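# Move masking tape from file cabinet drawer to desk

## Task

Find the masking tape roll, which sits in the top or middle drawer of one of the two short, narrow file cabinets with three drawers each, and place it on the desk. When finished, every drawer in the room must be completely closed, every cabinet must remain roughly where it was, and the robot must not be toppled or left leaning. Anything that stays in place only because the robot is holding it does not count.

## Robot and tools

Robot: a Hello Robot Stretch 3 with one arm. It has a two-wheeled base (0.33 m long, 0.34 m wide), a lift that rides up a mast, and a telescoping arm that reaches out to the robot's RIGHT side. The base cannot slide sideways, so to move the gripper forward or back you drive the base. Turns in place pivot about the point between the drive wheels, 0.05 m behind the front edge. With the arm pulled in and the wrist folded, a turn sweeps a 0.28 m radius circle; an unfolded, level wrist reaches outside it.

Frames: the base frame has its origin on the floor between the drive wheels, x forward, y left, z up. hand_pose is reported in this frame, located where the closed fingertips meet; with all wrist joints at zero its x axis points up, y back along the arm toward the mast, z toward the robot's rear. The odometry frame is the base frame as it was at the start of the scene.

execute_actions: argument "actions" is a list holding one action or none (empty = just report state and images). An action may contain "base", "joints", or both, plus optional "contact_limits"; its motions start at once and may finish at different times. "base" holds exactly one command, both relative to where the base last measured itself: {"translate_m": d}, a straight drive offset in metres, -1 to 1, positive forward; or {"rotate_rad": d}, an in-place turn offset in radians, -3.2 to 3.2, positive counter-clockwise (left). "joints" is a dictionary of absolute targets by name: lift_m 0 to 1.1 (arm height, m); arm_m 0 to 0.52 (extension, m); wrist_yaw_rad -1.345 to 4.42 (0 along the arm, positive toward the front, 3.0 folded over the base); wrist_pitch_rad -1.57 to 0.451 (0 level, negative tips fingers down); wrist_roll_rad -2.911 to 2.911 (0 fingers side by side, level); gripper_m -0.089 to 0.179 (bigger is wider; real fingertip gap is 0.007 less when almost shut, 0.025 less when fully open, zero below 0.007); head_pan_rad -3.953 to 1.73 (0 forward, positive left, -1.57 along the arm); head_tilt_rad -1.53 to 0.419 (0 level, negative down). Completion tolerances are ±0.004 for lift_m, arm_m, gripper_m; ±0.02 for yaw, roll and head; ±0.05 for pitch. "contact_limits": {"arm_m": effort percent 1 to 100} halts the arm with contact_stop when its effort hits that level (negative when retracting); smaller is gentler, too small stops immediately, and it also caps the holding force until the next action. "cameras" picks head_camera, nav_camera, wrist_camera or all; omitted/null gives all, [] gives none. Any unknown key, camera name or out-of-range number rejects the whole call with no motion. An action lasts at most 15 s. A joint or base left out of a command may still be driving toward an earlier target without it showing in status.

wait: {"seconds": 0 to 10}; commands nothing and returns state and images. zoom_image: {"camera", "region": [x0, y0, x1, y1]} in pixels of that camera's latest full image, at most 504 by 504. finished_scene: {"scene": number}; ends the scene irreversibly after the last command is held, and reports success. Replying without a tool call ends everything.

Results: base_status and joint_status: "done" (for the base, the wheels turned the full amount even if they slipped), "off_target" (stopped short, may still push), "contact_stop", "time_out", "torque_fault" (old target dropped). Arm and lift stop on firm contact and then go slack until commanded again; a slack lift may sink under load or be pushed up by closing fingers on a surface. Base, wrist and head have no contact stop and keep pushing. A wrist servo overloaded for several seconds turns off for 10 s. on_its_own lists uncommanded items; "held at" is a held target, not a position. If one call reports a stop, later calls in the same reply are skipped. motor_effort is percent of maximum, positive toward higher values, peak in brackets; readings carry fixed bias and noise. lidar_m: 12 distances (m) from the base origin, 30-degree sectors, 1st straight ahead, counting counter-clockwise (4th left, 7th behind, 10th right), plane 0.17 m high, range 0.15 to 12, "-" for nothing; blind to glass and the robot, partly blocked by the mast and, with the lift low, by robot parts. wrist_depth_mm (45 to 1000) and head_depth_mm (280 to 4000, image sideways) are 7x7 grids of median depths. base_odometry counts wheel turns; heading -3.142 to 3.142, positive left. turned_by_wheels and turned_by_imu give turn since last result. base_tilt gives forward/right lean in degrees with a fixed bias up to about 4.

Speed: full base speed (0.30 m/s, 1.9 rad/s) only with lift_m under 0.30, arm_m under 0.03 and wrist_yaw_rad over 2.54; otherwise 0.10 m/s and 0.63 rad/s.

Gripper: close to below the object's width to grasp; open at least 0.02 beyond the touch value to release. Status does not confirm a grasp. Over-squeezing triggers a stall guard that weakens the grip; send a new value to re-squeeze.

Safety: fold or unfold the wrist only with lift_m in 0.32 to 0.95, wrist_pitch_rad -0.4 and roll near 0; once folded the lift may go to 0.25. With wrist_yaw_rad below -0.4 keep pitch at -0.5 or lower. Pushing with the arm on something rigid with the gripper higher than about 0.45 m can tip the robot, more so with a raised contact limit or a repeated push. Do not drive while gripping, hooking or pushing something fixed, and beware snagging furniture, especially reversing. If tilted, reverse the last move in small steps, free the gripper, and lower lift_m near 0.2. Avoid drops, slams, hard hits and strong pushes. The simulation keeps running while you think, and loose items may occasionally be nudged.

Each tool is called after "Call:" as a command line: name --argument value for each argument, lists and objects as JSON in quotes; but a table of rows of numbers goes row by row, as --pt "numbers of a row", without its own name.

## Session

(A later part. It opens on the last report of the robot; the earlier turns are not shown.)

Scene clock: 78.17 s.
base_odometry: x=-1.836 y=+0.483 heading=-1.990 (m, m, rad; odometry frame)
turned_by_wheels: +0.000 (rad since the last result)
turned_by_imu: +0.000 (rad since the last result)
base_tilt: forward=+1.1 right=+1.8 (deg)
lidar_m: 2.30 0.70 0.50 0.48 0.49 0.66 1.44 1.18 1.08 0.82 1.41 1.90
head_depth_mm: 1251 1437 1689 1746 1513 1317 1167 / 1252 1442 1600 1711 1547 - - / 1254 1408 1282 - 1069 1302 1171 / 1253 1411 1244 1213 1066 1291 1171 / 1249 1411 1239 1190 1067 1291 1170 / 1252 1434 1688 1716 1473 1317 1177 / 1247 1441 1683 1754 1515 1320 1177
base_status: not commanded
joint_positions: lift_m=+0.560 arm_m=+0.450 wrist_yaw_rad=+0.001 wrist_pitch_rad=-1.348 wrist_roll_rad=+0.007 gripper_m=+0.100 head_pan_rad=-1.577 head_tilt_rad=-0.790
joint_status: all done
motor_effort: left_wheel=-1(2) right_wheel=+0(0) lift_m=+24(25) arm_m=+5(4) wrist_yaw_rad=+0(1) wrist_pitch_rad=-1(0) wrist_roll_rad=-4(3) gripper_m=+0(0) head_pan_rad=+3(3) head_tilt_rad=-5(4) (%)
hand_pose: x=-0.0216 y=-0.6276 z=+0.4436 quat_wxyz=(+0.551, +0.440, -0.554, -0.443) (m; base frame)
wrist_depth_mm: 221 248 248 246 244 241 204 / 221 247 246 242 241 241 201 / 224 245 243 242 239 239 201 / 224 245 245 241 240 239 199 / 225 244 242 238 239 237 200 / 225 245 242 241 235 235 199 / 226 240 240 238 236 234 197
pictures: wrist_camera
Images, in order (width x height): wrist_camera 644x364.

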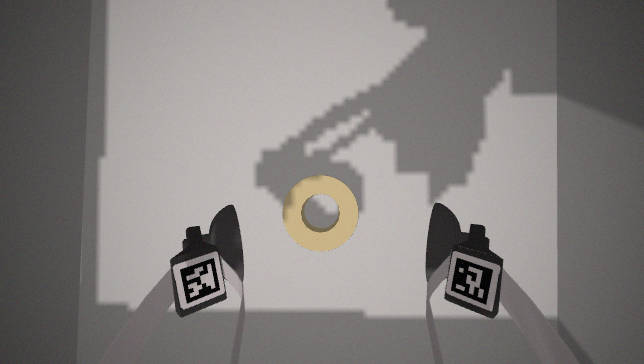

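Call:
execute_actions --actions '[{"base":{"translate_m":0.008},"joints":{"arm_m":0.458}}]' --cameras '[]'

Call:
execute_actions --actions '[{"joints":{"lift_m":0.51}}]' --cameras '[]'

Call:
execute_actions --actions '[{"joints":{"gripper_m":0.01}}]' --cameras '[]'

Call:
execute_actions --actions '[{"joints":{"lift_m":0.67}}]' --cameras '[]'

Call:
execute_actions --actions '[{"joints":{"arm_m":0.0,"wrist_pitch_rad":0}}]' --cameras '[]'

Call:
execute_actions --actions '[{"joints":{"lift_m":0.36}}]' --cameras '[]'

Call:
execute_actions --actions '[{"joints":{"arm_m":0.403},"contact_limits":{"arm_m":15}}]' --cameras '["wrist_camera","head_camera"]'

Scene clock: 80.13 s.
base_odometry: x=-1.839 y=+0.476 heading=-1.990 (m, m, rad; odometry frame)
turned_by_wheels: +0.000 (rad since the last result)
turned_by_imu: +0.000 (rad since the last result)
base_tilt: forward=+1.1 right=+1.7 (deg)
lidar_m: 2.29 0.70 0.50 0.48 0.49 0.66 1.45 1.18 0.84 0.81 1.41 1.90
head_depth_mm: 1259 1442 1677 1748 1509 1322 1170 / 1257 1437 1576 1682 1524 - - / 1255 1402 1276 - 1070 1294 1171 / 1260 1412 1240 1207 1059 1299 1164 / 1256 1405 1247 1192 1064 1296 1178 / 1254 1435 1685 1756 1496 1320 1171 / 1253 1441 1682 1759 1511 1321 1168
base_status: done
joint_positions: lift_m=+0.560 arm_m=+0.458 wrist_yaw_rad=+0.001 wrist_pitch_rad=-1.348 wrist_roll_rad=+0.007 gripper_m=+0.100 head_pan_rad=-1.577 head_tilt_rad=-0.790
joint_status: all done
motor_effort: left_wheel=-1(3) right_wheel=+1(4) lift_m=+25(24) arm_m=+4(5) wrist_yaw_rad=-1(1) wrist_pitch_rad=+0(0) wrist_roll_rad=-4(3) gripper_m=+0(0) head_pan_rad=+3(4) head_tilt_rad=-4(5) (%)
hand_pose: x=-0.0216 y=-0.6356 z=+0.4436 quat_wxyz=(+0.551, +0.440, -0.554, -0.443) (m; base frame)
wrist_depth_mm: 213 248 247 245 245 242 211 / 213 248 246 246 243 240 211 / 215 246 243 241 240 237 210 / 214 245 242 244 239 237 210 / 216 245 241 216 239 237 210 / 214 242 241 239 237 234 207 / 217 242 238 238 234 235 207
pictures: none
No camera images: the call's "cameras" was empty. Leave "cameras" out to get every camera's image.

Scene clock: 81.43 s.
base_odometry: x=-1.839 y=+0.476 heading=-1.990 (m, m, rad; odometry frame)
turned_by_wheels: +0.000 (rad since the last result)
turned_by_imu: +0.000 (rad since the last result)
base_tilt: forward=+1.1 right=+1.8 (deg)
lidar_m: 2.29 0.69 0.50 0.48 0.49 0.66 1.45 1.17 0.85 0.81 1.41 1.90
head_depth_mm: 1259 1440 1681 1763 1503 1313 1167 / 1258 1447 1587 1666 1005 1320 - / 1254 1412 1241 - 1068 1295 1179 / 1256 1412 1238 1197 1001 1290 1176 / 1256 1414 1250 1185 1059 1292 1175 / 1251 1431 1682 1767 1499 1315 1167 / 1257 1441 1678 1740 1496 1317 1171
base_status: not commanded
joint_positions: lift_m=+0.510 arm_m=+0.458 wrist_yaw_rad=+0.001 wrist_pitch_rad=-1.348 wrist_roll_rad=+0.007 gripper_m=+0.100 head_pan_rad=-1.577 head_tilt_rad=-0.790
joint_status: all done
motor_effort: left_wheel=-1(1) right_wheel=+1(1) lift_m=+25(25) arm_m=+4(5) wrist_yaw_rad=-1(1) wrist_pitch_rad=+0(0) wrist_roll_rad=-4(4) gripper_m=+0(0) head_pan_rad=+3(4) head_tilt_rad=-4(5) (%)
hand_pose: x=-0.0216 y=-0.6356 z=+0.3936 quat_wxyz=(+0.551, +0.440, -0.554, -0.443) (m; base frame)
wrist_depth_mm: 199 197 196 194 194 191 190 / 198 196 196 194 193 192 190 / 196 196 194 193 192 190 187 / 195 193 194 192 190 189 186 / 195 193 192 174 188 187 187 / 195 193 190 189 188 186 184 / 193 192 191 189 188 186 184
pictures: none
No camera images: the call's "cameras" was empty. Leave "cameras" out to get every camera's image.

Scene clock: 82.83 s.
base_odometry: x=-1.839 y=+0.476 heading=-1.990 (m, m, rad; odometry frame)
turned_by_wheels: +0.000 (rad since the last result)
turned_by_imu: +0.000 (rad since the last result)
base_tilt: forward=+1.1 right=+1.7 (deg)
lidar_m: 2.29 0.70 0.50 0.48 0.49 0.66 1.45 1.18 0.84 0.81 1.41 1.90
head_depth_mm: 1262 1446 1682 1750 1520 1313 1166 / 1254 1439 1580 1669 1002 1315 - / 1254 1413 1247 - 1061 1299 1169 / 1256 1405 1242 1203 1057 1300 1176 / 1254 1404 1239 1191 1059 1291 1168 / 1248 1435 1672 1759 1501 1313 1177 / 1254 1442 1695 1744 1500 1309 1170
base_status: not commanded
joint_positions: lift_m=+0.510 arm_m=+0.458 wrist_yaw_rad=+0.001 wrist_pitch_rad=-1.349 wrist_roll_rad=+0.007 gripper_m=+0.011 head_pan_rad=-1.577 head_tilt_rad=-0.790
joint_status: all done
motor_effort: left_wheel=-2(1) right_wheel=+1(0) lift_m=+25(24) arm_m=+4(4) wrist_yaw_rad=-1(0) wrist_pitch_rad=+0(0) wrist_roll_rad=-3(4) gripper_m=-14(95) head_pan_rad=+3(3) head_tilt_rad=-5(4) (%)
hand_pose: x=-0.0216 y=-0.6354 z=+0.3935 quat_wxyz=(+0.551, +0.440, -0.553, -0.443) (m; base frame)
wrist_depth_mm: 199 198 195 193 192 191 190 / 196 197 195 193 192 191 191 / 198 195 195 193 191 189 189 / 194 195 194 192 190 188 188 / 195 194 192 167 189 188 186 / 193 193 192 189 188 187 184 / 193 192 191 189 186 186 185
pictures: none
No camera images: the call's "cameras" was empty. Leave "cameras" out to get every camera's image.

Scene clock: 85.13 s.
base_odometry: x=-1.839 y=+0.476 heading=-1.990 (m, m, rad; odometry frame)
turned_by_wheels: +0.000 (rad since the last result)
turned_by_imu: +0.000 (rad since the last result)
base_tilt: forward=+1.0 right=+1.7 (deg)
lidar_m: 2.30 0.70 0.50 0.48 0.49 0.66 1.45 1.18 0.84 0.81 1.41 1.89
head_depth_mm: 1258 1443 1695 1743 1510 1344 - / 1259 1431 1637 1750 - 1290 1170 / 1257 1406 - 1189 1067 1296 1174 / 1255 1413 1282 1152 1063 1300 1172 / 1257 1401 1239 1196 1062 1297 1176 / 1245 1441 1668 1750 1501 1315 1176 / 1250 1430 1688 1758 1498 1309 1174
base_status: not commanded
joint_positions: lift_m=+0.670 arm_m=+0.458 wrist_yaw_rad=+0.001 wrist_pitch_rad=-1.349 wrist_roll_rad=+0.007 gripper_m=+0.011 head_pan_rad=-1.577 head_tilt_rad=-0.790
joint_status: all done
motor_effort: left_wheel=-1(2) right_wheel=+1(0) lift_m=+30(31) arm_m=+5(4) wrist_yaw_rad=+0(1) wrist_pitch_rad=+0(0) wrist_roll_rad=-4(4) gripper_m=-14(14) head_pan_rad=+4(4) head_tilt_rad=-5(5) (%)
hand_pose: x=-0.0216 y=-0.6354 z=+0.5533 quat_wxyz=(+0.551, +0.440, -0.553, -0.443) (m; base frame)
wrist_depth_mm: 734 319 351 355 350 324 694 / 721 318 352 351 351 321 711 / 719 317 352 349 352 321 699 / 733 323 350 350 342 320 699 / 730 320 349 167 343 317 697 / 718 325 350 345 340 314 692 / 715 304 350 345 345 294 676
pictures: none
No camera images: the call's "cameras" was empty. Leave "cameras" out to get every camera's image.

Scene clock: 89.70 s.
base_odometry: x=-1.839 y=+0.476 heading=-1.990 (m, m, rad; odometry frame)
turned_by_wheels: +0.000 (rad since the last result)
turned_by_imu: +0.001 (rad since the last result)
base_tilt: forward=+1.3 right=+1.7 (deg)
lidar_m: 2.30 0.69 0.50 0.48 0.49 0.66 1.45 1.17 0.84 0.81 1.41 1.90
head_depth_mm: 1259 1445 1692 1766 1512 1324 - / 1250 1442 1566 1633 1004 1305 - / 1251 1411 1247 1184 945 1300 - / 1254 1416 1239 1214 924 1298 1171 / 1248 1403 1239 1184 1061 1300 1166 / 1254 1438 1685 1749 1490 1324 1168 / 1253 1430 1694 1744 1505 1319 1166
base_status: not commanded
joint_positions: lift_m=+0.670 arm_m=+0.000 wrist_yaw_rad=+0.001 wrist_pitch_rad=-0.028 wrist_roll_rad=+0.007 gripper_m=+0.011 head_pan_rad=-1.577 head_tilt_rad=-0.790
joint_status: all done
motor_effort: left_wheel=-1(1) right_wheel=+1(1) lift_m=+29(30) arm_m=-2(1) wrist_yaw_rad=-1(1) wrist_pitch_rad=+10(10) wrist_roll_rad=-4(4) gripper_m=-14(14) head_pan_rad=+3(3) head_tilt_rad=-5(5) (%)
hand_pose: x=-0.0212 y=-0.4008 z=+0.7772 quat_wxyz=(+0.705, +0.011, -0.709, -0.010) (m; base frame)
wrist_depth_mm: - - - - - - - / - - - - - - - / - - - - - - - / - - - - - - - / - - - 167 - - 915 / - - - 616 735 - 860 / - - 701 680 686 - 850
pictures: none
No camera images: the call's "cameras" was empty. Leave "cameras" out to get every camera's image.

Scene clock: 93.37 s.
base_odometry: x=-1.839 y=+0.476 heading=-1.990 (m, m, rad; odometry frame)
turned_by_wheels: +0.000 (rad since the last result)
turned_by_imu: +0.001 (rad since the last result)
base_tilt: forward=+1.1 right=+1.8 (deg)
lidar_m: 2.29 0.69 0.50 0.48 0.49 0.66 1.45 1.17 0.84 0.81 1.41 1.90
head_depth_mm: 1264 1440 1702 1763 1515 1319 1171 / 1251 1437 1570 1640 1006 1299 1173 / 1261 1405 1245 1185 1068 1288 1172 / 1252 1415 1240 1214 1063 1272 1170 / 1249 1405 1243 1187 1056 1300 1169 / 1254 1436 1685 1740 1502 1319 1175 / 1247 1436 1675 1752 1513 1317 1173
base_status: not commanded
joint_positions: lift_m=+0.360 arm_m=+0.000 wrist_yaw_rad=+0.001 wrist_pitch_rad=-0.028 wrist_roll_rad=+0.007 gripper_m=+0.011 head_pan_rad=-1.577 head_tilt_rad=-0.790
joint_status: all done
motor_effort: left_wheel=-1(2) right_wheel=+1(1) lift_m=+25(24) arm_m=-2(2) wrist_yaw_rad=-1(1) wrist_pitch_rad=+9(9) wrist_roll_rad=-3(3) gripper_m=-15(14) head_pan_rad=+3(4) head_tilt_rad=-5(5) (%)
hand_pose: x=-0.0212 y=-0.4008 z=+0.4676 quat_wxyz=(+0.705, +0.010, -0.709, -0.010) (m; base frame)
wrist_depth_mm: - - - - - - - / - - - - - - - / - - - - 706 - 890 / - 254 250 245 245 240 239 / - 264 259 167 251 249 247 / - 276 270 266 265 258 258 / 785 718 667 276 273 267 715
pictures: none
No camera images: the call's "cameras" was empty. Leave "cameras" out to get every camera's image.

Scene clock: 97.53 s.
base_odometry: x=-1.839 y=+0.476 heading=-1.990 (m, m, rad; odometry frame)
turned_by_wheels: +0.000 (rad since the last result)
turned_by_imu: +0.000 (rad since the last result)
base_tilt: forward=+1.1 right=+1.8 (deg)
lidar_m: 2.29 0.70 0.50 0.48 0.49 0.66 1.45 1.18 0.85 0.82 1.41 1.90
head_depth_mm: 1264 1441 1701 1761 1510 1318 1173 / 1261 1442 1574 1624 1501 1313 1182 / 1263 1407 1244 1180 - 1321 1176 / 1258 1413 1241 1149 1436 1317 1171 / 1252 1407 1234 1190 1443 1317 1172 / 1256 1428 1694 1742 1495 1318 1169 / 1248 1436 1674 1741 1498 1311 1173
base_status: not commanded
joint_positions: lift_m=+0.360 arm_m=+0.402 wrist_yaw_rad=-0.001 wrist_pitch_rad=-0.030 wrist_roll_rad=+0.007 gripper_m=+0.011 head_pan_rad=-1.577 head_tilt_rad=-0.791
joint_status: all done
motor_effort: left_wheel=-3(3) right_wheel=+2(2) lift_m=+25(25) arm_m=+9(9) wrist_yaw_rad=+1(1) wrist_pitch_rad=+10(11) wrist_roll_rad=-3(3) gripper_m=-15(15) head_pan_rad=+3(3) head_tilt_rad=-3(4) (%)
contact_limits: arm_m 15 (drawing in: default 17, maximum 29; extending or still: default 26, maximum 42)
hand_pose: x=-0.0217 y=-0.8024 z=+0.4670 quat_wxyz=(+0.705, +0.010, -0.709, -0.011) (m; base frame)
wrist_depth_mm: 673 675 656 655 660 659 658 / 701 677 692 673 680 689 676 / 712 286 279 268 263 255 246 / 188 187 185 179 180 179 176 / 195 194 190 164 183 184 181 / 202 200 197 196 196 190 188 / 211 208 170 185 197 196 195
pictures: head_camera (sideways: a quarter turn clockwise sets it upright), wrist_camera
Images, in order (width x height): head_camera 896x504, wrist_camera 644x364.

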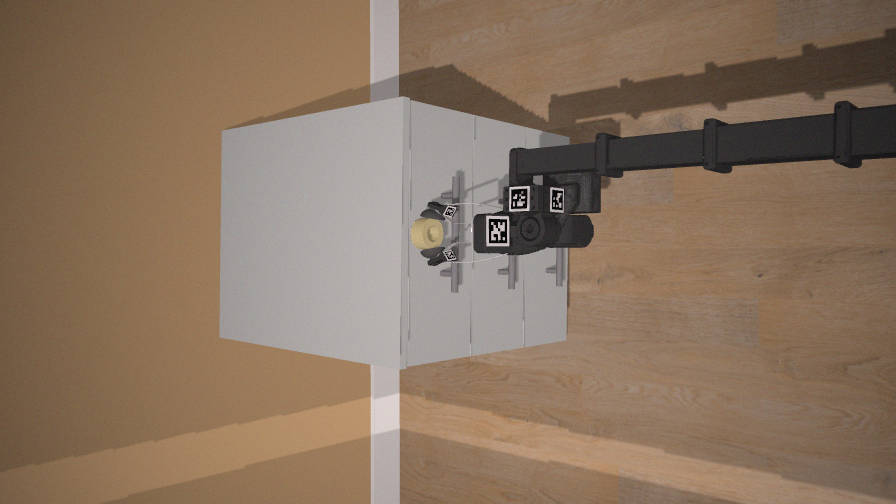

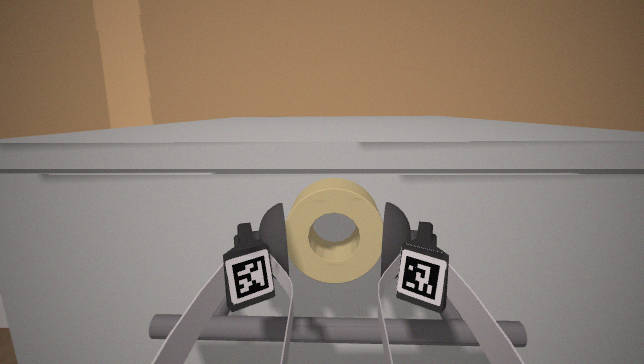

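Call:
execute_actions --actions '[{"joints":{"arm_m":0}}]' --cameras '[]'

Call:
execute_actions --actions '[{"joints":{"wrist_pitch_rad":-0.4,"wrist_yaw_rad":3.0}}]' --cameras '[]'

Call:
execute_actions --actions '[{"joints":{"lift_m":0.28}}]' --cameras '[]'

Call:
execute_actions --actions '[{"base":{"translate_m":1}}]' --cameras '[]'

Call:
execute_actions --actions '[{"base":{"translate_m":0.79}}]' --cameras '[]'

Call:
execute_actions --actions '[{"base":{"rotate_rad":1.57}}]' --cameras '[]'

Call:
execute_actions --actions '[{"base":{"translate_m":1}}]' --cameras '[]'

Call:
execute_actions --actions '[{"base":{"translate_m":1}}]' --cameras '[]'

Call:
execute_actions --actions '[{"base":{"rotate_rad":1.56}}]' --cameras '[]'

Call:
execute_actions --actions '[{"base":{"translate_m":1},"joints":{"head_tilt_rad":-0.4}}]' --cameras '[]'

Call:
execute_actions --actions '[{"joints":{"lift_m":0.93}}]' --cameras '[]'

Call:
execute_actions --actions '[{"joints":{"wrist_yaw_rad":0}}]' --cameras '[]'

Call:
execute_actions --actions '[{"joints":{"lift_m":1.095,"arm_m":0.51}}]' --cameras '["head_camera"]'

Scene clock: 102.40 s.
base_odometry: x=-1.839 y=+0.476 heading=-1.990 (m, m, rad; odometry frame)
turned_by_wheels: +0.000 (rad since the last result)
turned_by_imu: +0.001 (rad since the last result)
base_tilt: forward=+1.1 right=+1.7 (deg)
lidar_m: 2.29 0.70 0.50 0.48 0.49 0.66 1.45 1.18 0.85 0.82 1.41 1.90
head_depth_mm: 1255 1445 1682 1746 1507 1317 1175 / 1262 1447 1569 1651 1475 1320 1174 / 1258 1408 1238 1184 1436 1318 1173 / 1255 1412 1242 1190 1412 1295 1170 / 1254 1409 1244 1188 1448 1308 1173 / 1249 1445 1673 1739 1504 1315 1170 / 1247 1434 1671 1750 1508 1313 1170
base_status: not commanded
joint_positions: lift_m=+0.360 arm_m=+0.000 wrist_yaw_rad=-0.001 wrist_pitch_rad=-0.028 wrist_roll_rad=+0.007 gripper_m=+0.011 head_pan_rad=-1.577 head_tilt_rad=-0.791
joint_status: all done
motor_effort: left_wheel=-2(3) right_wheel=+1(2) lift_m=+25(25) arm_m=-2(16) wrist_yaw_rad=+2(1) wrist_pitch_rad=+9(10) wrist_roll_rad=-3(4) gripper_m=-14(15) head_pan_rad=+3(3) head_tilt_rad=-5(4) (%)
hand_pose: x=-0.0217 y=-0.4008 z=+0.4675 quat_wxyz=(+0.705, +0.010, -0.709, -0.011) (m; base frame)
wrist_depth_mm: - - - - - - - / - - - - - - - / - - - 605 569 - 872 / - - 598 576 577 - 840 / - - - 167 579 - 815 / - - - 634 626 - 839 / 779 792 697 641 639 765 735
pictures: none
No camera images: the call's "cameras" was empty. Leave "cameras" out to get every camera's image.

Scene clock: 104.90 s.
base_odometry: x=-1.839 y=+0.476 heading=-1.990 (m, m, rad; odometry frame)
turned_by_wheels: +0.000 (rad since the last result)
turned_by_imu: +0.000 (rad since the last result)
base_tilt: forward=+1.1 right=+1.6 (deg)
lidar_m: 2.29 0.69 0.50 0.48 0.49 0.66 1.45 1.17 0.85 0.82 1.41 1.90
head_depth_mm: 1259 1442 1688 1761 1505 1316 1173 / 1261 1436 1558 1625 1480 1316 1170 / 1253 1409 1249 1188 1435 1310 1167 / 1254 1414 1238 1187 1411 1315 1186 / 1251 1410 1244 1197 1450 1320 1171 / 1251 1438 1685 1744 1505 1316 1173 / 1252 1436 1693 1745 1503 1321 1170
base_status: not commanded
joint_positions: lift_m=+0.360 arm_m=+0.000 wrist_yaw_rad=+2.997 wrist_pitch_rad=-0.417 wrist_roll_rad=+0.007 gripper_m=+0.011 head_pan_rad=-1.577 head_tilt_rad=-0.791
joint_status: all done
motor_effort: left_wheel=-1(2) right_wheel=+1(1) lift_m=+25(25) arm_m=-2(2) wrist_yaw_rad=+4(3) wrist_pitch_rad=+6(9) wrist_roll_rad=-3(4) gripper_m=-15(14) head_pan_rad=+4(3) head_tilt_rad=-5(4) (%)
hand_pose: x=+0.0112 y=+0.0769 z=+0.3730 quat_wxyz=(+0.197, +0.702, +0.095, +0.677) (m; base frame)
wrist_depth_mm: 434 - 474 477 494 509 527 / 472 483 507 511 538 565 584 / 511 527 547 569 605 618 654 / 562 569 603 608 651 699 740 / 634 656 - 167 700 688 678 / 601 590 - 557 573 584 586 / 514 512 - 550 510 510 498
pictures: none
No camera images: the call's "cameras" was empty. Leave "cameras" out to get every camera's image.

Scene clock: 106.47 s.
base_odometry: x=-1.839 y=+0.476 heading=-1.990 (m, m, rad; odometry frame)
turned_by_wheels: +0.000 (rad since the last result)
turned_by_imu: +0.000 (rad since the last result)
base_tilt: forward=+1.1 right=+1.7 (deg)
lidar_m: 2.29 0.70 0.50 0.48 0.49 0.66 1.45 1.18 0.85 0.82 1.41 1.89
head_depth_mm: 1253 1438 1688 1748 1504 1320 1171 / 1258 1450 1567 1640 1475 1321 1171 / 1251 1417 1245 1182 1434 1313 1175 / 1249 1407 1241 1189 1419 1309 1172 / 1251 1418 1236 1185 1451 1316 1169 / 1249 1433 1694 1749 1508 1315 1162 / 1256 1435 1689 1743 1501 1317 1169
base_status: not commanded
joint_positions: lift_m=+0.280 arm_m=+0.000 wrist_yaw_rad=+2.997 wrist_pitch_rad=-0.418 wrist_roll_rad=+0.007 gripper_m=+0.011 head_pan_rad=-1.577 head_tilt_rad=-0.791
joint_status: all done
motor_effort: left_wheel=-1(1) right_wheel=+0(1) lift_m=+25(25) arm_m=-2(2) wrist_yaw_rad=+3(4) wrist_pitch_rad=+6(6) wrist_roll_rad=-3(4) gripper_m=-14(14) head_pan_rad=+4(4) head_tilt_rad=-5(5) (%)
hand_pose: x=+0.0111 y=+0.0767 z=+0.2927 quat_wxyz=(+0.197, +0.702, +0.096, +0.677) (m; base frame)
wrist_depth_mm: 434 - 463 480 487 512 530 / 471 486 495 521 549 561 578 / 512 538 554 564 594 611 659 / 561 575 604 593 660 663 692 / 596 589 - 166 579 581 577 / 502 500 - 168 476 493 487 / 448 - - - 432 425 419
pictures: none
No camera images: the call's "cameras" was empty. Leave "cameras" out to get every camera's image.

Scene clock: 111.47 s.
base_odometry: x=-2.246 y=-0.438 heading=-1.990 (m, m, rad; odometry frame)
turned_by_wheels: +0.000 (rad since the last result)
turned_by_imu: +0.007 (rad since the last result)
base_tilt: forward=+1.2 right=+1.8 (deg)
lidar_m: 1.30 1.34 0.52 0.50 0.51 0.69 1.84 1.16 1.15 1.35 1.40 1.36
head_depth_mm: 1239 1414 1657 1743 1492 1321 1177 / 1236 1414 1674 1775 1505 1314 1178 / 1239 1422 1655 1746 1505 1321 1175 / 1238 1425 1666 1746 1501 1312 1163 / 1231 1414 1651 1772 1497 1310 1174 / 1232 1421 1666 1766 1500 1313 1173 / 1232 1412 1664 1754 1501 1315 1171
base_status: done
joint_positions: lift_m=+0.280 arm_m=+0.000 wrist_yaw_rad=+2.998 wrist_pitch_rad=-0.418 wrist_roll_rad=+0.007 gripper_m=+0.011 head_pan_rad=-1.577 head_tilt_rad=-0.791
joint_status: not commanded
motor_effort: left_wheel=-2(8) right_wheel=+1(5) lift_m=+24(25) arm_m=-2(2) wrist_yaw_rad=+3(3) wrist_pitch_rad=+6(7) wrist_roll_rad=-4(3) gripper_m=-14(14) head_pan_rad=+3(3) head_tilt_rad=-4(4) (%)
hand_pose: x=+0.0109 y=+0.0767 z=+0.2927 quat_wxyz=(+0.197, +0.702, +0.096, +0.677) (m; base frame)
wrist_depth_mm: 453 - 477 491 507 - - / 483 498 526 535 558 - - / 521 548 574 581 599 916 887 / 586 604 634 619 658 708 705 / 613 587 - 167 586 581 581 / 510 512 - 169 482 499 493 / 452 - - - 434 428 422
pictures: none
No camera images: the call's "cameras" was empty. Leave "cameras" out to get every camera's image.

Scene clock: 115.87 s.
base_odometry: x=-2.568 y=-1.159 heading=-1.990 (m, m, rad; odometry frame)
turned_by_wheels: +0.000 (rad since the last result)
turned_by_imu: +0.006 (rad since the last result)
base_tilt: forward=+1.2 right=+1.7 (deg)
lidar_m: 0.52 0.54 0.73 1.94 0.67 0.71 1.91 1.80 1.39 1.34 0.74 0.54
head_depth_mm: 1219 1403 1659 1759 1498 1311 1175 / 1227 1418 1647 1751 1499 1326 1172 / 1227 1412 1654 1765 1506 1320 1175 / 1231 1411 1652 1748 1504 1320 1175 / 1229 1406 1649 1745 1508 1308 1172 / 1224 1404 1647 1748 1498 1319 1168 / 1228 1406 1608 1669 1489 1316 1168
base_status: done
joint_positions: lift_m=+0.280 arm_m=+0.000 wrist_yaw_rad=+2.998 wrist_pitch_rad=-0.418 wrist_roll_rad=+0.007 gripper_m=+0.011 head_pan_rad=-1.577 head_tilt_rad=-0.791
joint_status: not commanded
motor_effort: left_wheel=-3(7) right_wheel=+1(5) lift_m=+24(25) arm_m=-2(2) wrist_yaw_rad=+3(2) wrist_pitch_rad=+7(6) wrist_roll_rad=-3(4) gripper_m=-15(15) head_pan_rad=+3(4) head_tilt_rad=-4(4) (%)
hand_pose: x=+0.0109 y=+0.0767 z=+0.2927 quat_wxyz=(+0.197, +0.702, +0.096, +0.677) (m; base frame)
wrist_depth_mm: 620 - - - - 740 543 / 608 816 - - - 780 553 / 607 804 966 894 913 795 566 / 610 729 716 704 719 701 551 / 599 594 - 167 574 574 537 / 509 511 - 169 483 488 483 / 446 - - - 429 422 423
pictures: none
No camera images: the call's "cameras" was empty. Leave "cameras" out to get every camera's image.

Scene clock: 118.07 s.
base_odometry: x=-2.568 y=-1.159 heading=-0.420 (m, m, rad; odometry frame)
turned_by_wheels: +1.570 (rad since the last result)
turned_by_imu: +1.579 (rad since the last result)
base_tilt: forward=+1.2 right=+1.7 (deg)
lidar_m: 1.89 0.67 0.71 1.86 1.93 1.40 1.34 0.75 0.54 0.52 0.54 0.72
head_depth_mm: 448 514 601 728 910 1226 1172 / 449 513 601 726 909 1225 1176 / 448 513 601 724 913 1220 1171 / 448 513 600 725 907 1222 1170 / 448 513 600 723 911 1227 1174 / 448 514 601 725 913 1226 1167 / 448 512 601 724 914 1223 1167
base_status: done
joint_positions: lift_m=+0.280 arm_m=+0.000 wrist_yaw_rad=+2.998 wrist_pitch_rad=-0.418 wrist_roll_rad=+0.007 gripper_m=+0.011 head_pan_rad=-1.577 head_tilt_rad=-0.791
joint_status: not commanded
motor_effort: left_wheel=-3(10) right_wheel=+2(7) lift_m=+25(25) arm_m=-2(2) wrist_yaw_rad=+2(2) wrist_pitch_rad=+6(6) wrist_roll_rad=-3(3) gripper_m=-14(15) head_pan_rad=+4(4) head_tilt_rad=-5(4) (%)
hand_pose: x=+0.0109 y=+0.0767 z=+0.2927 quat_wxyz=(+0.197, +0.702, +0.096, +0.677) (m; base frame)
wrist_depth_mm: - - - - - 743 531 / - - - - - 778 565 / 973 931 921 922 907 776 604 / 742 733 740 711 711 709 641 / 607 595 - 167 586 580 574 / 507 510 - 168 476 489 497 / 451 - - - 434 429 424
pictures: none
No camera images: the call's "cameras" was empty. Leave "cameras" out to get every camera's image.

Scene clock: 123.07 s.
base_odometry: x=-1.655 y=-1.567 heading=-0.420 (m, m, rad; odometry frame)
turned_by_wheels: +0.000 (rad since the last result)
turned_by_imu: +0.007 (rad since the last result)
base_tilt: forward=+1.3 right=+1.6 (deg)
lidar_m: 1.88 2.07 2.79 0.46 0.47 0.64 2.07 0.72 0.53 0.50 0.52 0.71
head_depth_mm: 434 498 583 701 883 1192 1166 / 434 498 584 699 882 1191 1171 / 434 497 582 702 881 1185 1171 / 434 498 581 703 885 1191 1173 / 435 499 581 701 883 1191 1174 / 435 498 583 705 883 1190 1171 / 435 498 584 703 885 1188 1173
base_status: done
joint_positions: lift_m=+0.280 arm_m=+0.000 wrist_yaw_rad=+2.998 wrist_pitch_rad=-0.419 wrist_roll_rad=+0.007 gripper_m=+0.011 head_pan_rad=-1.577 head_tilt_rad=-0.791
joint_status: not commanded
motor_effort: left_wheel=-3(8) right_wheel=+2(6) lift_m=+25(25) arm_m=-2(2) wrist_yaw_rad=+2(2) wrist_pitch_rad=+6(7) wrist_roll_rad=-3(4) gripper_m=-14(14) head_pan_rad=+3(4) head_tilt_rad=-4(4) (%)
hand_pose: x=+0.0109 y=+0.0767 z=+0.2927 quat_wxyz=(+0.197, +0.702, +0.096, +0.677) (m; base frame)
wrist_depth_mm: 418 - 449 - - - - / 451 464 487 - - - - / 491 503 525 933 907 913 912 / 540 557 576 679 715 711 703 / 575 587 - 166 580 583 573 / 506 512 - 167 475 496 487 / 448 - - - 435 425 423
pictures: none
No camera images: the call's "cameras" was empty. Leave "cameras" out to get every camera's image.

Scene clock: 128.07 s.
base_odometry: x=-0.742 y=-1.975 heading=-0.420 (m, m, rad; odometry frame)
turned_by_wheels: +0.000 (rad since the last result)
turned_by_imu: +0.007 (rad since the last result)
base_tilt: forward=+1.2 right=+1.7 (deg)
lidar_m: 1.42 1.20 2.00 3.19 1.49 1.13 1.99 0.71 0.52 0.50 0.51 0.70
head_depth_mm: 426 487 571 686 868 1167 1176 / 427 488 571 688 865 1163 1170 / 412 478 564 651 866 1167 1166 / 415 474 553 628 871 1168 1168 / 423 484 568 638 871 1170 1170 / 422 484 566 638 872 1173 1168 / 424 485 568 640 871 1182 1173
base_status: done
joint_positions: lift_m=+0.280 arm_m=+0.000 wrist_yaw_rad=+2.998 wrist_pitch_rad=-0.419 wrist_roll_rad=+0.007 gripper_m=+0.011 head_pan_rad=-1.577 head_tilt_rad=-0.791
joint_status: not commanded
motor_effort: left_wheel=-3(8) right_wheel=+2(6) lift_m=+25(25) arm_m=-2(2) wrist_yaw_rad=+2(3) wrist_pitch_rad=+6(6) wrist_roll_rad=-4(4) gripper_m=-14(15) head_pan_rad=+3(3) head_tilt_rad=-4(5) (%)
hand_pose: x=+0.0109 y=+0.0767 z=+0.2926 quat_wxyz=(+0.197, +0.702, +0.096, +0.677) (m; base frame)
wrist_depth_mm: - - - - - - - / - - - - - - - / 974 923 942 903 905 886 877 / 725 727 724 722 708 699 696 / 600 595 - 166 585 578 580 / 511 511 - 168 479 480 487 / 449 - - - 423 424 422
pictures: none
No camera images: the call's "cameras" was empty. Leave "cameras" out to get every camera's image.

Scene clock: 130.30 s.
base_odometry: x=-0.742 y=-1.975 heading=+1.139 (m, m, rad; odometry frame)
turned_by_wheels: +1.560 (rad since the last result)
turned_by_imu: +1.569 (rad since the last result)
base_tilt: forward=+1.2 right=+1.6 (deg)
lidar_m: 3.20 1.68 1.13 2.10 0.72 0.52 0.50 0.51 0.69 1.42 1.20 1.97
head_depth_mm: 1309 1475 1618 1604 1473 1321 1175 / 1303 1489 1755 1748 1498 1308 1175 / 1307 1514 1756 1753 1501 1327 1178 / 1309 1499 1745 1758 1511 1317 1173 / 1300 1489 1760 1748 1503 1313 1163 / 1304 1496 1749 1738 1498 1313 1171 / 1300 1492 1751 1748 1499 1311 1170
base_status: done
joint_positions: lift_m=+0.280 arm_m=+0.000 wrist_yaw_rad=+2.998 wrist_pitch_rad=-0.419 wrist_roll_rad=+0.007 gripper_m=+0.011 head_pan_rad=-1.577 head_tilt_rad=-0.791
joint_status: not commanded
motor_effort: left_wheel=-3(10) right_wheel=+2(5) lift_m=+25(25) arm_m=-2(2) wrist_yaw_rad=+2(2) wrist_pitch_rad=+6(6) wrist_roll_rad=-4(4) gripper_m=-14(15) head_pan_rad=+3(4) head_tilt_rad=-4(4) (%)
hand_pose: x=+0.0109 y=+0.0767 z=+0.2926 quat_wxyz=(+0.197, +0.702, +0.096, +0.677) (m; base frame)
wrist_depth_mm: 710 - - - - - - / 686 949 - - - - - / 673 881 917 948 907 895 897 / 644 737 707 718 712 693 699 / 591 592 - 167 570 583 577 / 506 508 - 168 483 481 488 / 448 - - - 425 432 423
pictures: none
No camera images: the call's "cameras" was empty. Leave "cameras" out to get every camera's image.

Scene clock: 135.30 s.
base_odometry: x=-0.323 y=-1.067 heading=+1.139 (m, m, rad; odometry frame)
turned_by_wheels: +0.000 (rad since the last result)
turned_by_imu: +0.007 (rad since the last result)
base_tilt: forward=+1.2 right=+1.8 (deg)
lidar_m: 2.23 1.54 1.10 1.06 1.10 1.55 1.49 1.54 1.46 0.95 1.43 1.37
head_depth_mm: 1217 1308 1354 810 1707 1729 1417 / 1210 1304 1280 810 1126 1587 1390 / 1215 1304 1287 804 1703 1705 1383 / 1208 1306 1276 804 1698 1728 1415 / 1208 1306 1276 802 1694 1705 1421 / 1203 1305 1264 800 1693 1715 1418 / 1214 1300 1266 800 1691 1714 1412
base_status: done
joint_positions: lift_m=+0.280 arm_m=+0.000 wrist_yaw_rad=+2.998 wrist_pitch_rad=-0.419 wrist_roll_rad=+0.007 gripper_m=+0.011 head_pan_rad=-1.577 head_tilt_rad=-0.409
joint_status: all done
motor_effort: left_wheel=-3(9) right_wheel=+2(5) lift_m=+25(25) arm_m=-2(2) wrist_yaw_rad=+3(2) wrist_pitch_rad=+7(6) wrist_roll_rad=-3(4) gripper_m=-14(14) head_pan_rad=+3(4) head_tilt_rad=+3(27) (%)
hand_pose: x=+0.0109 y=+0.0767 z=+0.2926 quat_wxyz=(+0.197, +0.702, +0.096, +0.677) (m; base frame)
wrist_depth_mm: - - 965 - - - - / - - - - - - - / 953 957 911 929 904 910 873 / 734 737 744 713 707 716 707 / 598 597 - 166 577 574 579 / 508 512 - 169 486 490 491 / 448 - - - 430 428 427
pictures: none
No camera images: the call's "cameras" was empty. Leave "cameras" out to get every camera's image.

Scene clock: 142.03 s.
base_odometry: x=-0.323 y=-1.067 heading=+1.139 (m, m, rad; odometry frame)
turned_by_wheels: +0.000 (rad since the last result)
turned_by_imu: +0.001 (rad since the last result)
base_tilt: forward=+1.1 right=+1.8 (deg)
lidar_m: 2.23 1.53 1.10 1.06 1.10 1.55 1.49 1.54 1.46 0.95 1.42 1.38
head_depth_mm: 1216 1296 1362 810 1697 1775 - / 1211 1308 1297 807 1129 1588 1457 / 1208 1305 1282 805 1693 1733 1489 / 1211 1307 1278 804 1698 1732 1491 / 1204 1302 1271 798 1691 1739 1494 / 1212 1301 1270 799 1698 1713 1446 / 1199 1297 1264 800 1688 1720 1411
base_status: not commanded
joint_positions: lift_m=+0.930 arm_m=+0.000 wrist_yaw_rad=+2.998 wrist_pitch_rad=-0.419 wrist_roll_rad=+0.007 gripper_m=+0.011 head_pan_rad=-1.577 head_tilt_rad=-0.409
joint_status: all done
motor_effort: left_wheel=-3(3) right_wheel=+2(1) lift_m=+29(32) arm_m=-2(2) wrist_yaw_rad=+3(4) wrist_pitch_rad=+6(7) wrist_roll_rad=-3(3) gripper_m=-14(14) head_pan_rad=+3(2) head_tilt_rad=+4(4) (%)
hand_pose: x=+0.0109 y=+0.0767 z=+0.9424 quat_wxyz=(+0.197, +0.702, +0.097, +0.677) (m; base frame)
wrist_depth_mm: - - - - - - - / - - - - - - - / - - - - - - - / - - - - - - - / - - - 166 - - - / - - - - - - - / - - - - - - -
pictures: none
No camera images: the call's "cameras" was empty. Leave "cameras" out to get every camera's image.

Scene clock: 144.53 s.
base_odometry: x=-0.323 y=-1.067 heading=+1.139 (m, m, rad; odometry frame)
turned_by_wheels: +0.000 (rad since the last result)
turned_by_imu: +0.000 (rad since the last result)
base_tilt: forward=+1.2 right=+1.7 (deg)
lidar_m: 2.23 1.53 1.09 1.06 1.10 1.55 1.49 1.54 1.46 0.95 1.42 1.38
head_depth_mm: 1216 1299 1364 814 1708 1785 - / 1216 1300 1285 806 1128 1599 1489 / 1210 1300 1279 807 1703 1776 - / 1208 1308 1273 802 1693 1773 - / 1209 1306 1272 803 1699 1730 1411 / 1217 1299 1268 798 1691 1725 1404 / 1207 1302 1267 798 1699 1726 1409
base_status: not commanded
joint_positions: lift_m=+0.930 arm_m=+0.000 wrist_yaw_rad=+0.003 wrist_pitch_rad=-0.419 wrist_roll_rad=+0.006 gripper_m=+0.011 head_pan_rad=-1.577 head_tilt_rad=-0.409
joint_status: all done
motor_effort: left_wheel=-3(3) right_wheel=+2(2) lift_m=+30(30) arm_m=-2(2) wrist_yaw_rad=-3(3) wrist_pitch_rad=+7(6) wrist_roll_rad=-3(4) gripper_m=-14(15) head_pan_rad=+3(3) head_tilt_rad=+4(4) (%)
hand_pose: x=-0.0208 y=-0.3696 z=+0.9424 quat_wxyz=(+0.690, +0.148, -0.693, -0.147) (m; base frame)
wrist_depth_mm: 696 683 651 639 626 712 - / 392 389 382 373 372 365 364 / - - - - - - - / - - - - - - - / - - - 166 - - - / - - - - - - - / - - - - - - -
pictures: none
No camera images: the call's "cameras" was empty. Leave "cameras" out to get every camera's image.

Scene clock: 149.47 s.
base_odometry: x=-0.323 y=-1.067 heading=+1.139 (m, m, rad; odometry frame)
turned_by_wheels: +0.000 (rad since the last result)
turned_by_imu: +0.001 (rad since the last result)
base_tilt: forward=+1.1 right=+1.6 (deg)
lidar_m: 2.23 1.54 1.10 1.06 1.10 1.55 1.49 1.54 1.46 0.94 1.42 1.38
head_depth_mm: 1182 1324 1369 808 1707 1722 1414 / 1197 1317 1288 808 1131 1584 1385 / 1198 - 1277 809 1687 1731 1396 / 1206 1298 1183 804 1696 1715 1412 / 1206 1296 1275 804 1689 1724 1408 / 1207 1299 1265 801 1687 1703 1410 / 1211 1307 1262 801 1675 1707 1413
base_status: not commanded
joint_positions: lift_m=+1.095 arm_m=+0.510 wrist_yaw_rad=+0.002 wrist_pitch_rad=-0.419 wrist_roll_rad=+0.006 gripper_m=+0.011 head_pan_rad=-1.577 head_tilt_rad=-0.408
joint_status: all done
motor_effort: left_wheel=-3(3) right_wheel=+2(2) lift_m=+30(32) arm_m=+4(3) wrist_yaw_rad=-2(4) wrist_pitch_rad=+6(7) wrist_roll_rad=-3(3) gripper_m=-15(14) head_pan_rad=+4(4) head_tilt_rad=+3(4) (%)
hand_pose: x=-0.0212 y=-0.8788 z=+1.1073 quat_wxyz=(+0.690, +0.147, -0.693, -0.147) (m; base frame)
wrist_depth_mm: 595 590 596 583 585 580 567 / 652 636 636 638 636 628 612 / 647 640 623 622 615 658 686 / 500 496 492 486 477 484 741 / 406 402 406 167 392 394 402 / 342 338 349 317 325 333 333 / 297 297 291 290 293 287 287
pictures: head_camera (sideways: a quarter turn clockwise sets it upright)
Images, in order (width x height): head_camera 896x504.

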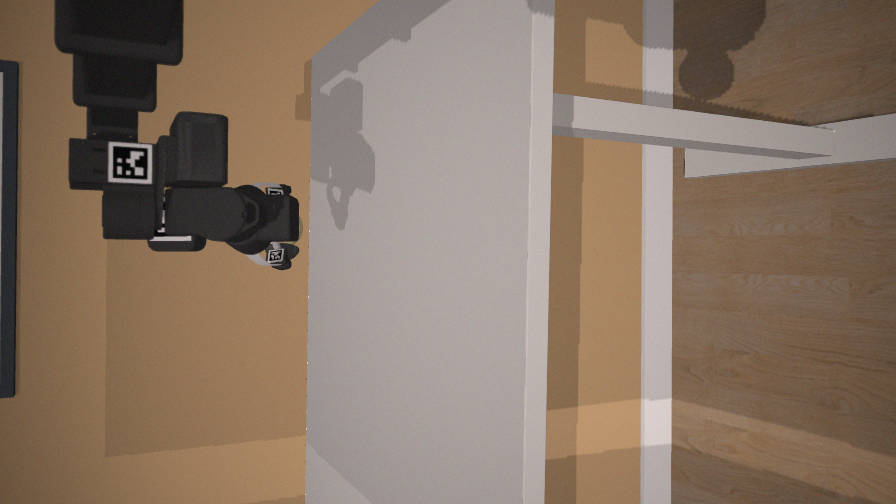

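Same desk height as before.

Call:
execute_actions --actions '[{"joints":{"lift_m":1.04,"wrist_pitch_rad":-0.75}}]' --cameras '[]'

Call:
execute_actions --actions '[{"joints":{"gripper_m":0.1}}]' --cameras '[]'

Call:
execute_actions --actions '[{"joints":{"lift_m":1.09}}]' --cameras '["wrist_camera"]'

Call:
finished_scene --scene 2

Scene clock: 151.17 s.
base_odometry: x=-0.323 y=-1.067 heading=+1.139 (m, m, rad; odometry frame)
turned_by_wheels: +0.000 (rad since the last result)
turned_by_imu: +0.000 (rad since the last result)
base_tilt: forward=+1.3 right=+1.7 (deg)
lidar_m: 2.23 1.53 1.10 1.06 1.10 1.55 1.49 1.53 1.46 0.95 1.43 1.38
head_depth_mm: 1215 1280 1106 807 1694 1735 1421 / 1204 1276 1286 807 1122 1584 1380 / 1206 1257 1177 806 1691 1707 1383 / 1216 1293 1266 799 1707 1722 1412 / 1214 1299 1276 803 1690 1715 1414 / 1215 1296 1271 798 1693 1711 1405 / 1214 1303 1272 797 1695 1713 1411
base_status: not commanded
joint_positions: lift_m=+1.040 arm_m=+0.510 wrist_yaw_rad=+0.002 wrist_pitch_rad=-0.762 wrist_roll_rad=+0.006 gripper_m=+0.011 head_pan_rad=-1.577 head_tilt_rad=-0.408
joint_status: all done
motor_effort: left_wheel=-3(3) right_wheel=+1(2) lift_m=+25(26) arm_m=+4(5) wrist_yaw_rad=-2(1) wrist_pitch_rad=+4(5) wrist_roll_rad=-3(3) gripper_m=-14(14) head_pan_rad=+3(3) head_tilt_rad=+5(3) (%)
hand_pose: x=-0.0213 y=-0.8233 z=+0.9845 quat_wxyz=(+0.655, +0.263, -0.658, -0.264) (m; base frame)
wrist_depth_mm: 367 360 357 352 349 343 338 / 313 306 306 299 300 293 296 / 269 268 266 264 262 259 256 / 240 238 237 233 232 231 229 / 214 213 214 167 209 208 205 / 195 194 197 185 187 189 188 / 179 178 176 176 176 174 172
pictures: none
No camera images: the call's "cameras" was empty. Leave "cameras" out to get every camera's image.

Scene clock: 152.57 s.
base_odometry: x=-0.323 y=-1.067 heading=+1.139 (m, m, rad; odometry frame)
turned_by_wheels: +0.000 (rad since the last result)
turned_by_imu: +0.000 (rad since the last result)
base_tilt: forward=+1.3 right=+1.7 (deg)
lidar_m: 2.23 1.53 1.10 1.06 1.10 1.55 1.49 1.54 1.46 0.95 1.42 1.38
head_depth_mm: 1211 1279 1099 809 1702 1720 1417 / 1206 1268 1292 807 1132 1563 1382 / 1210 1260 1179 805 1698 1714 1385 / 1208 1287 1283 801 1692 1726 1418 / 1212 1306 1267 801 1701 1711 1417 / 1214 1303 1268 803 1692 1710 1409 / 1214 1294 1265 798 1701 1712 1418
base_status: not commanded
joint_positions: lift_m=+1.040 arm_m=+0.510 wrist_yaw_rad=+0.002 wrist_pitch_rad=-0.762 wrist_roll_rad=+0.006 gripper_m=+0.100 head_pan_rad=-1.577 head_tilt_rad=-0.408
joint_status: all done
motor_effort: left_wheel=-3(3) right_wheel=+1(2) lift_m=+25(24) arm_m=+4(4) wrist_yaw_rad=-1(1) wrist_pitch_rad=+4(4) wrist_roll_rad=-3(3) gripper_m=+0(88) head_pan_rad=+3(3) head_tilt_rad=+4(4) (%)
hand_pose: x=-0.0213 y=-0.8233 z=+0.9845 quat_wxyz=(+0.655, +0.263, -0.658, -0.264) (m; base frame)
wrist_depth_mm: 364 362 357 352 346 344 341 / 309 308 306 299 302 293 291 / 269 270 267 262 262 258 257 / 238 239 236 235 234 232 229 / 215 215 215 190 210 211 206 / 194 196 191 173 188 192 188 / 179 177 177 175 176 174 173
pictures: none
No camera images: the call's "cameras" was empty. Leave "cameras" out to get every camera's image.

Scene clock: 153.87 s.
base_odometry: x=-0.323 y=-1.067 heading=+1.139 (m, m, rad; odometry frame)
turned_by_wheels: +0.000 (rad since the last result)
turned_by_imu: +0.000 (rad since the last result)
base_tilt: forward=+1.2 right=+1.8 (deg)
lidar_m: 2.23 1.53 1.10 1.06 1.10 1.55 1.49 1.54 1.46 0.95 1.43 1.38
head_depth_mm: 1188 1327 1363 809 1699 1728 1432 / 1204 1312 1287 803 1127 1590 1378 / 1196 - 1284 803 1714 1727 1387 / 1214 1301 1177 803 1692 1714 1412 / 1217 1308 1270 802 1694 1720 1419 / 1208 1295 1266 800 1699 1716 1417 / 1201 1299 1266 797 1693 1723 1409
base_status: not commanded
joint_positions: lift_m=+1.090 arm_m=+0.510 wrist_yaw_rad=+0.002 wrist_pitch_rad=-0.762 wrist_roll_rad=+0.006 gripper_m=+0.100 head_pan_rad=-1.577 head_tilt_rad=-0.408
joint_status: all done
motor_effort: left_wheel=-3(3) right_wheel=+1(1) lift_m=+29(30) arm_m=+5(5) wrist_yaw_rad=-2(1) wrist_pitch_rad=+4(4) wrist_roll_rad=-3(3) gripper_m=+0(0) head_pan_rad=+4(3) head_tilt_rad=+5(4) (%)
hand_pose: x=-0.0213 y=-0.8233 z=+1.0343 quat_wxyz=(+0.655, +0.263, -0.658, -0.264) (m; base frame)
wrist_depth_mm: 457 460 447 433 437 424 631 / 389 388 385 380 378 368 367 / 342 340 332 330 332 325 321 / 299 299 298 298 294 290 287 / 269 270 272 262 264 264 260 / 245 245 239 223 240 240 235 / 223 224 222 217 220 219 218
pictures: wrist_camera
Images, in order (width x height): wrist_camera 644x364.

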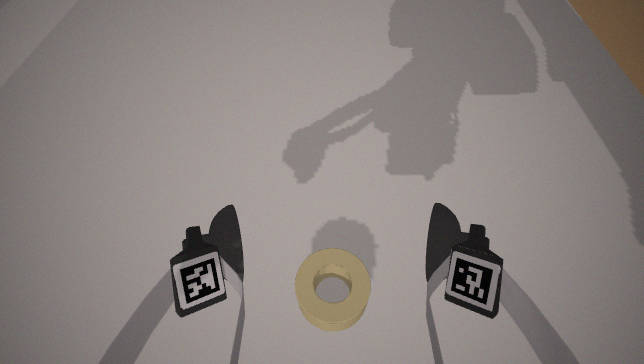

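The scene is finished: the task was done.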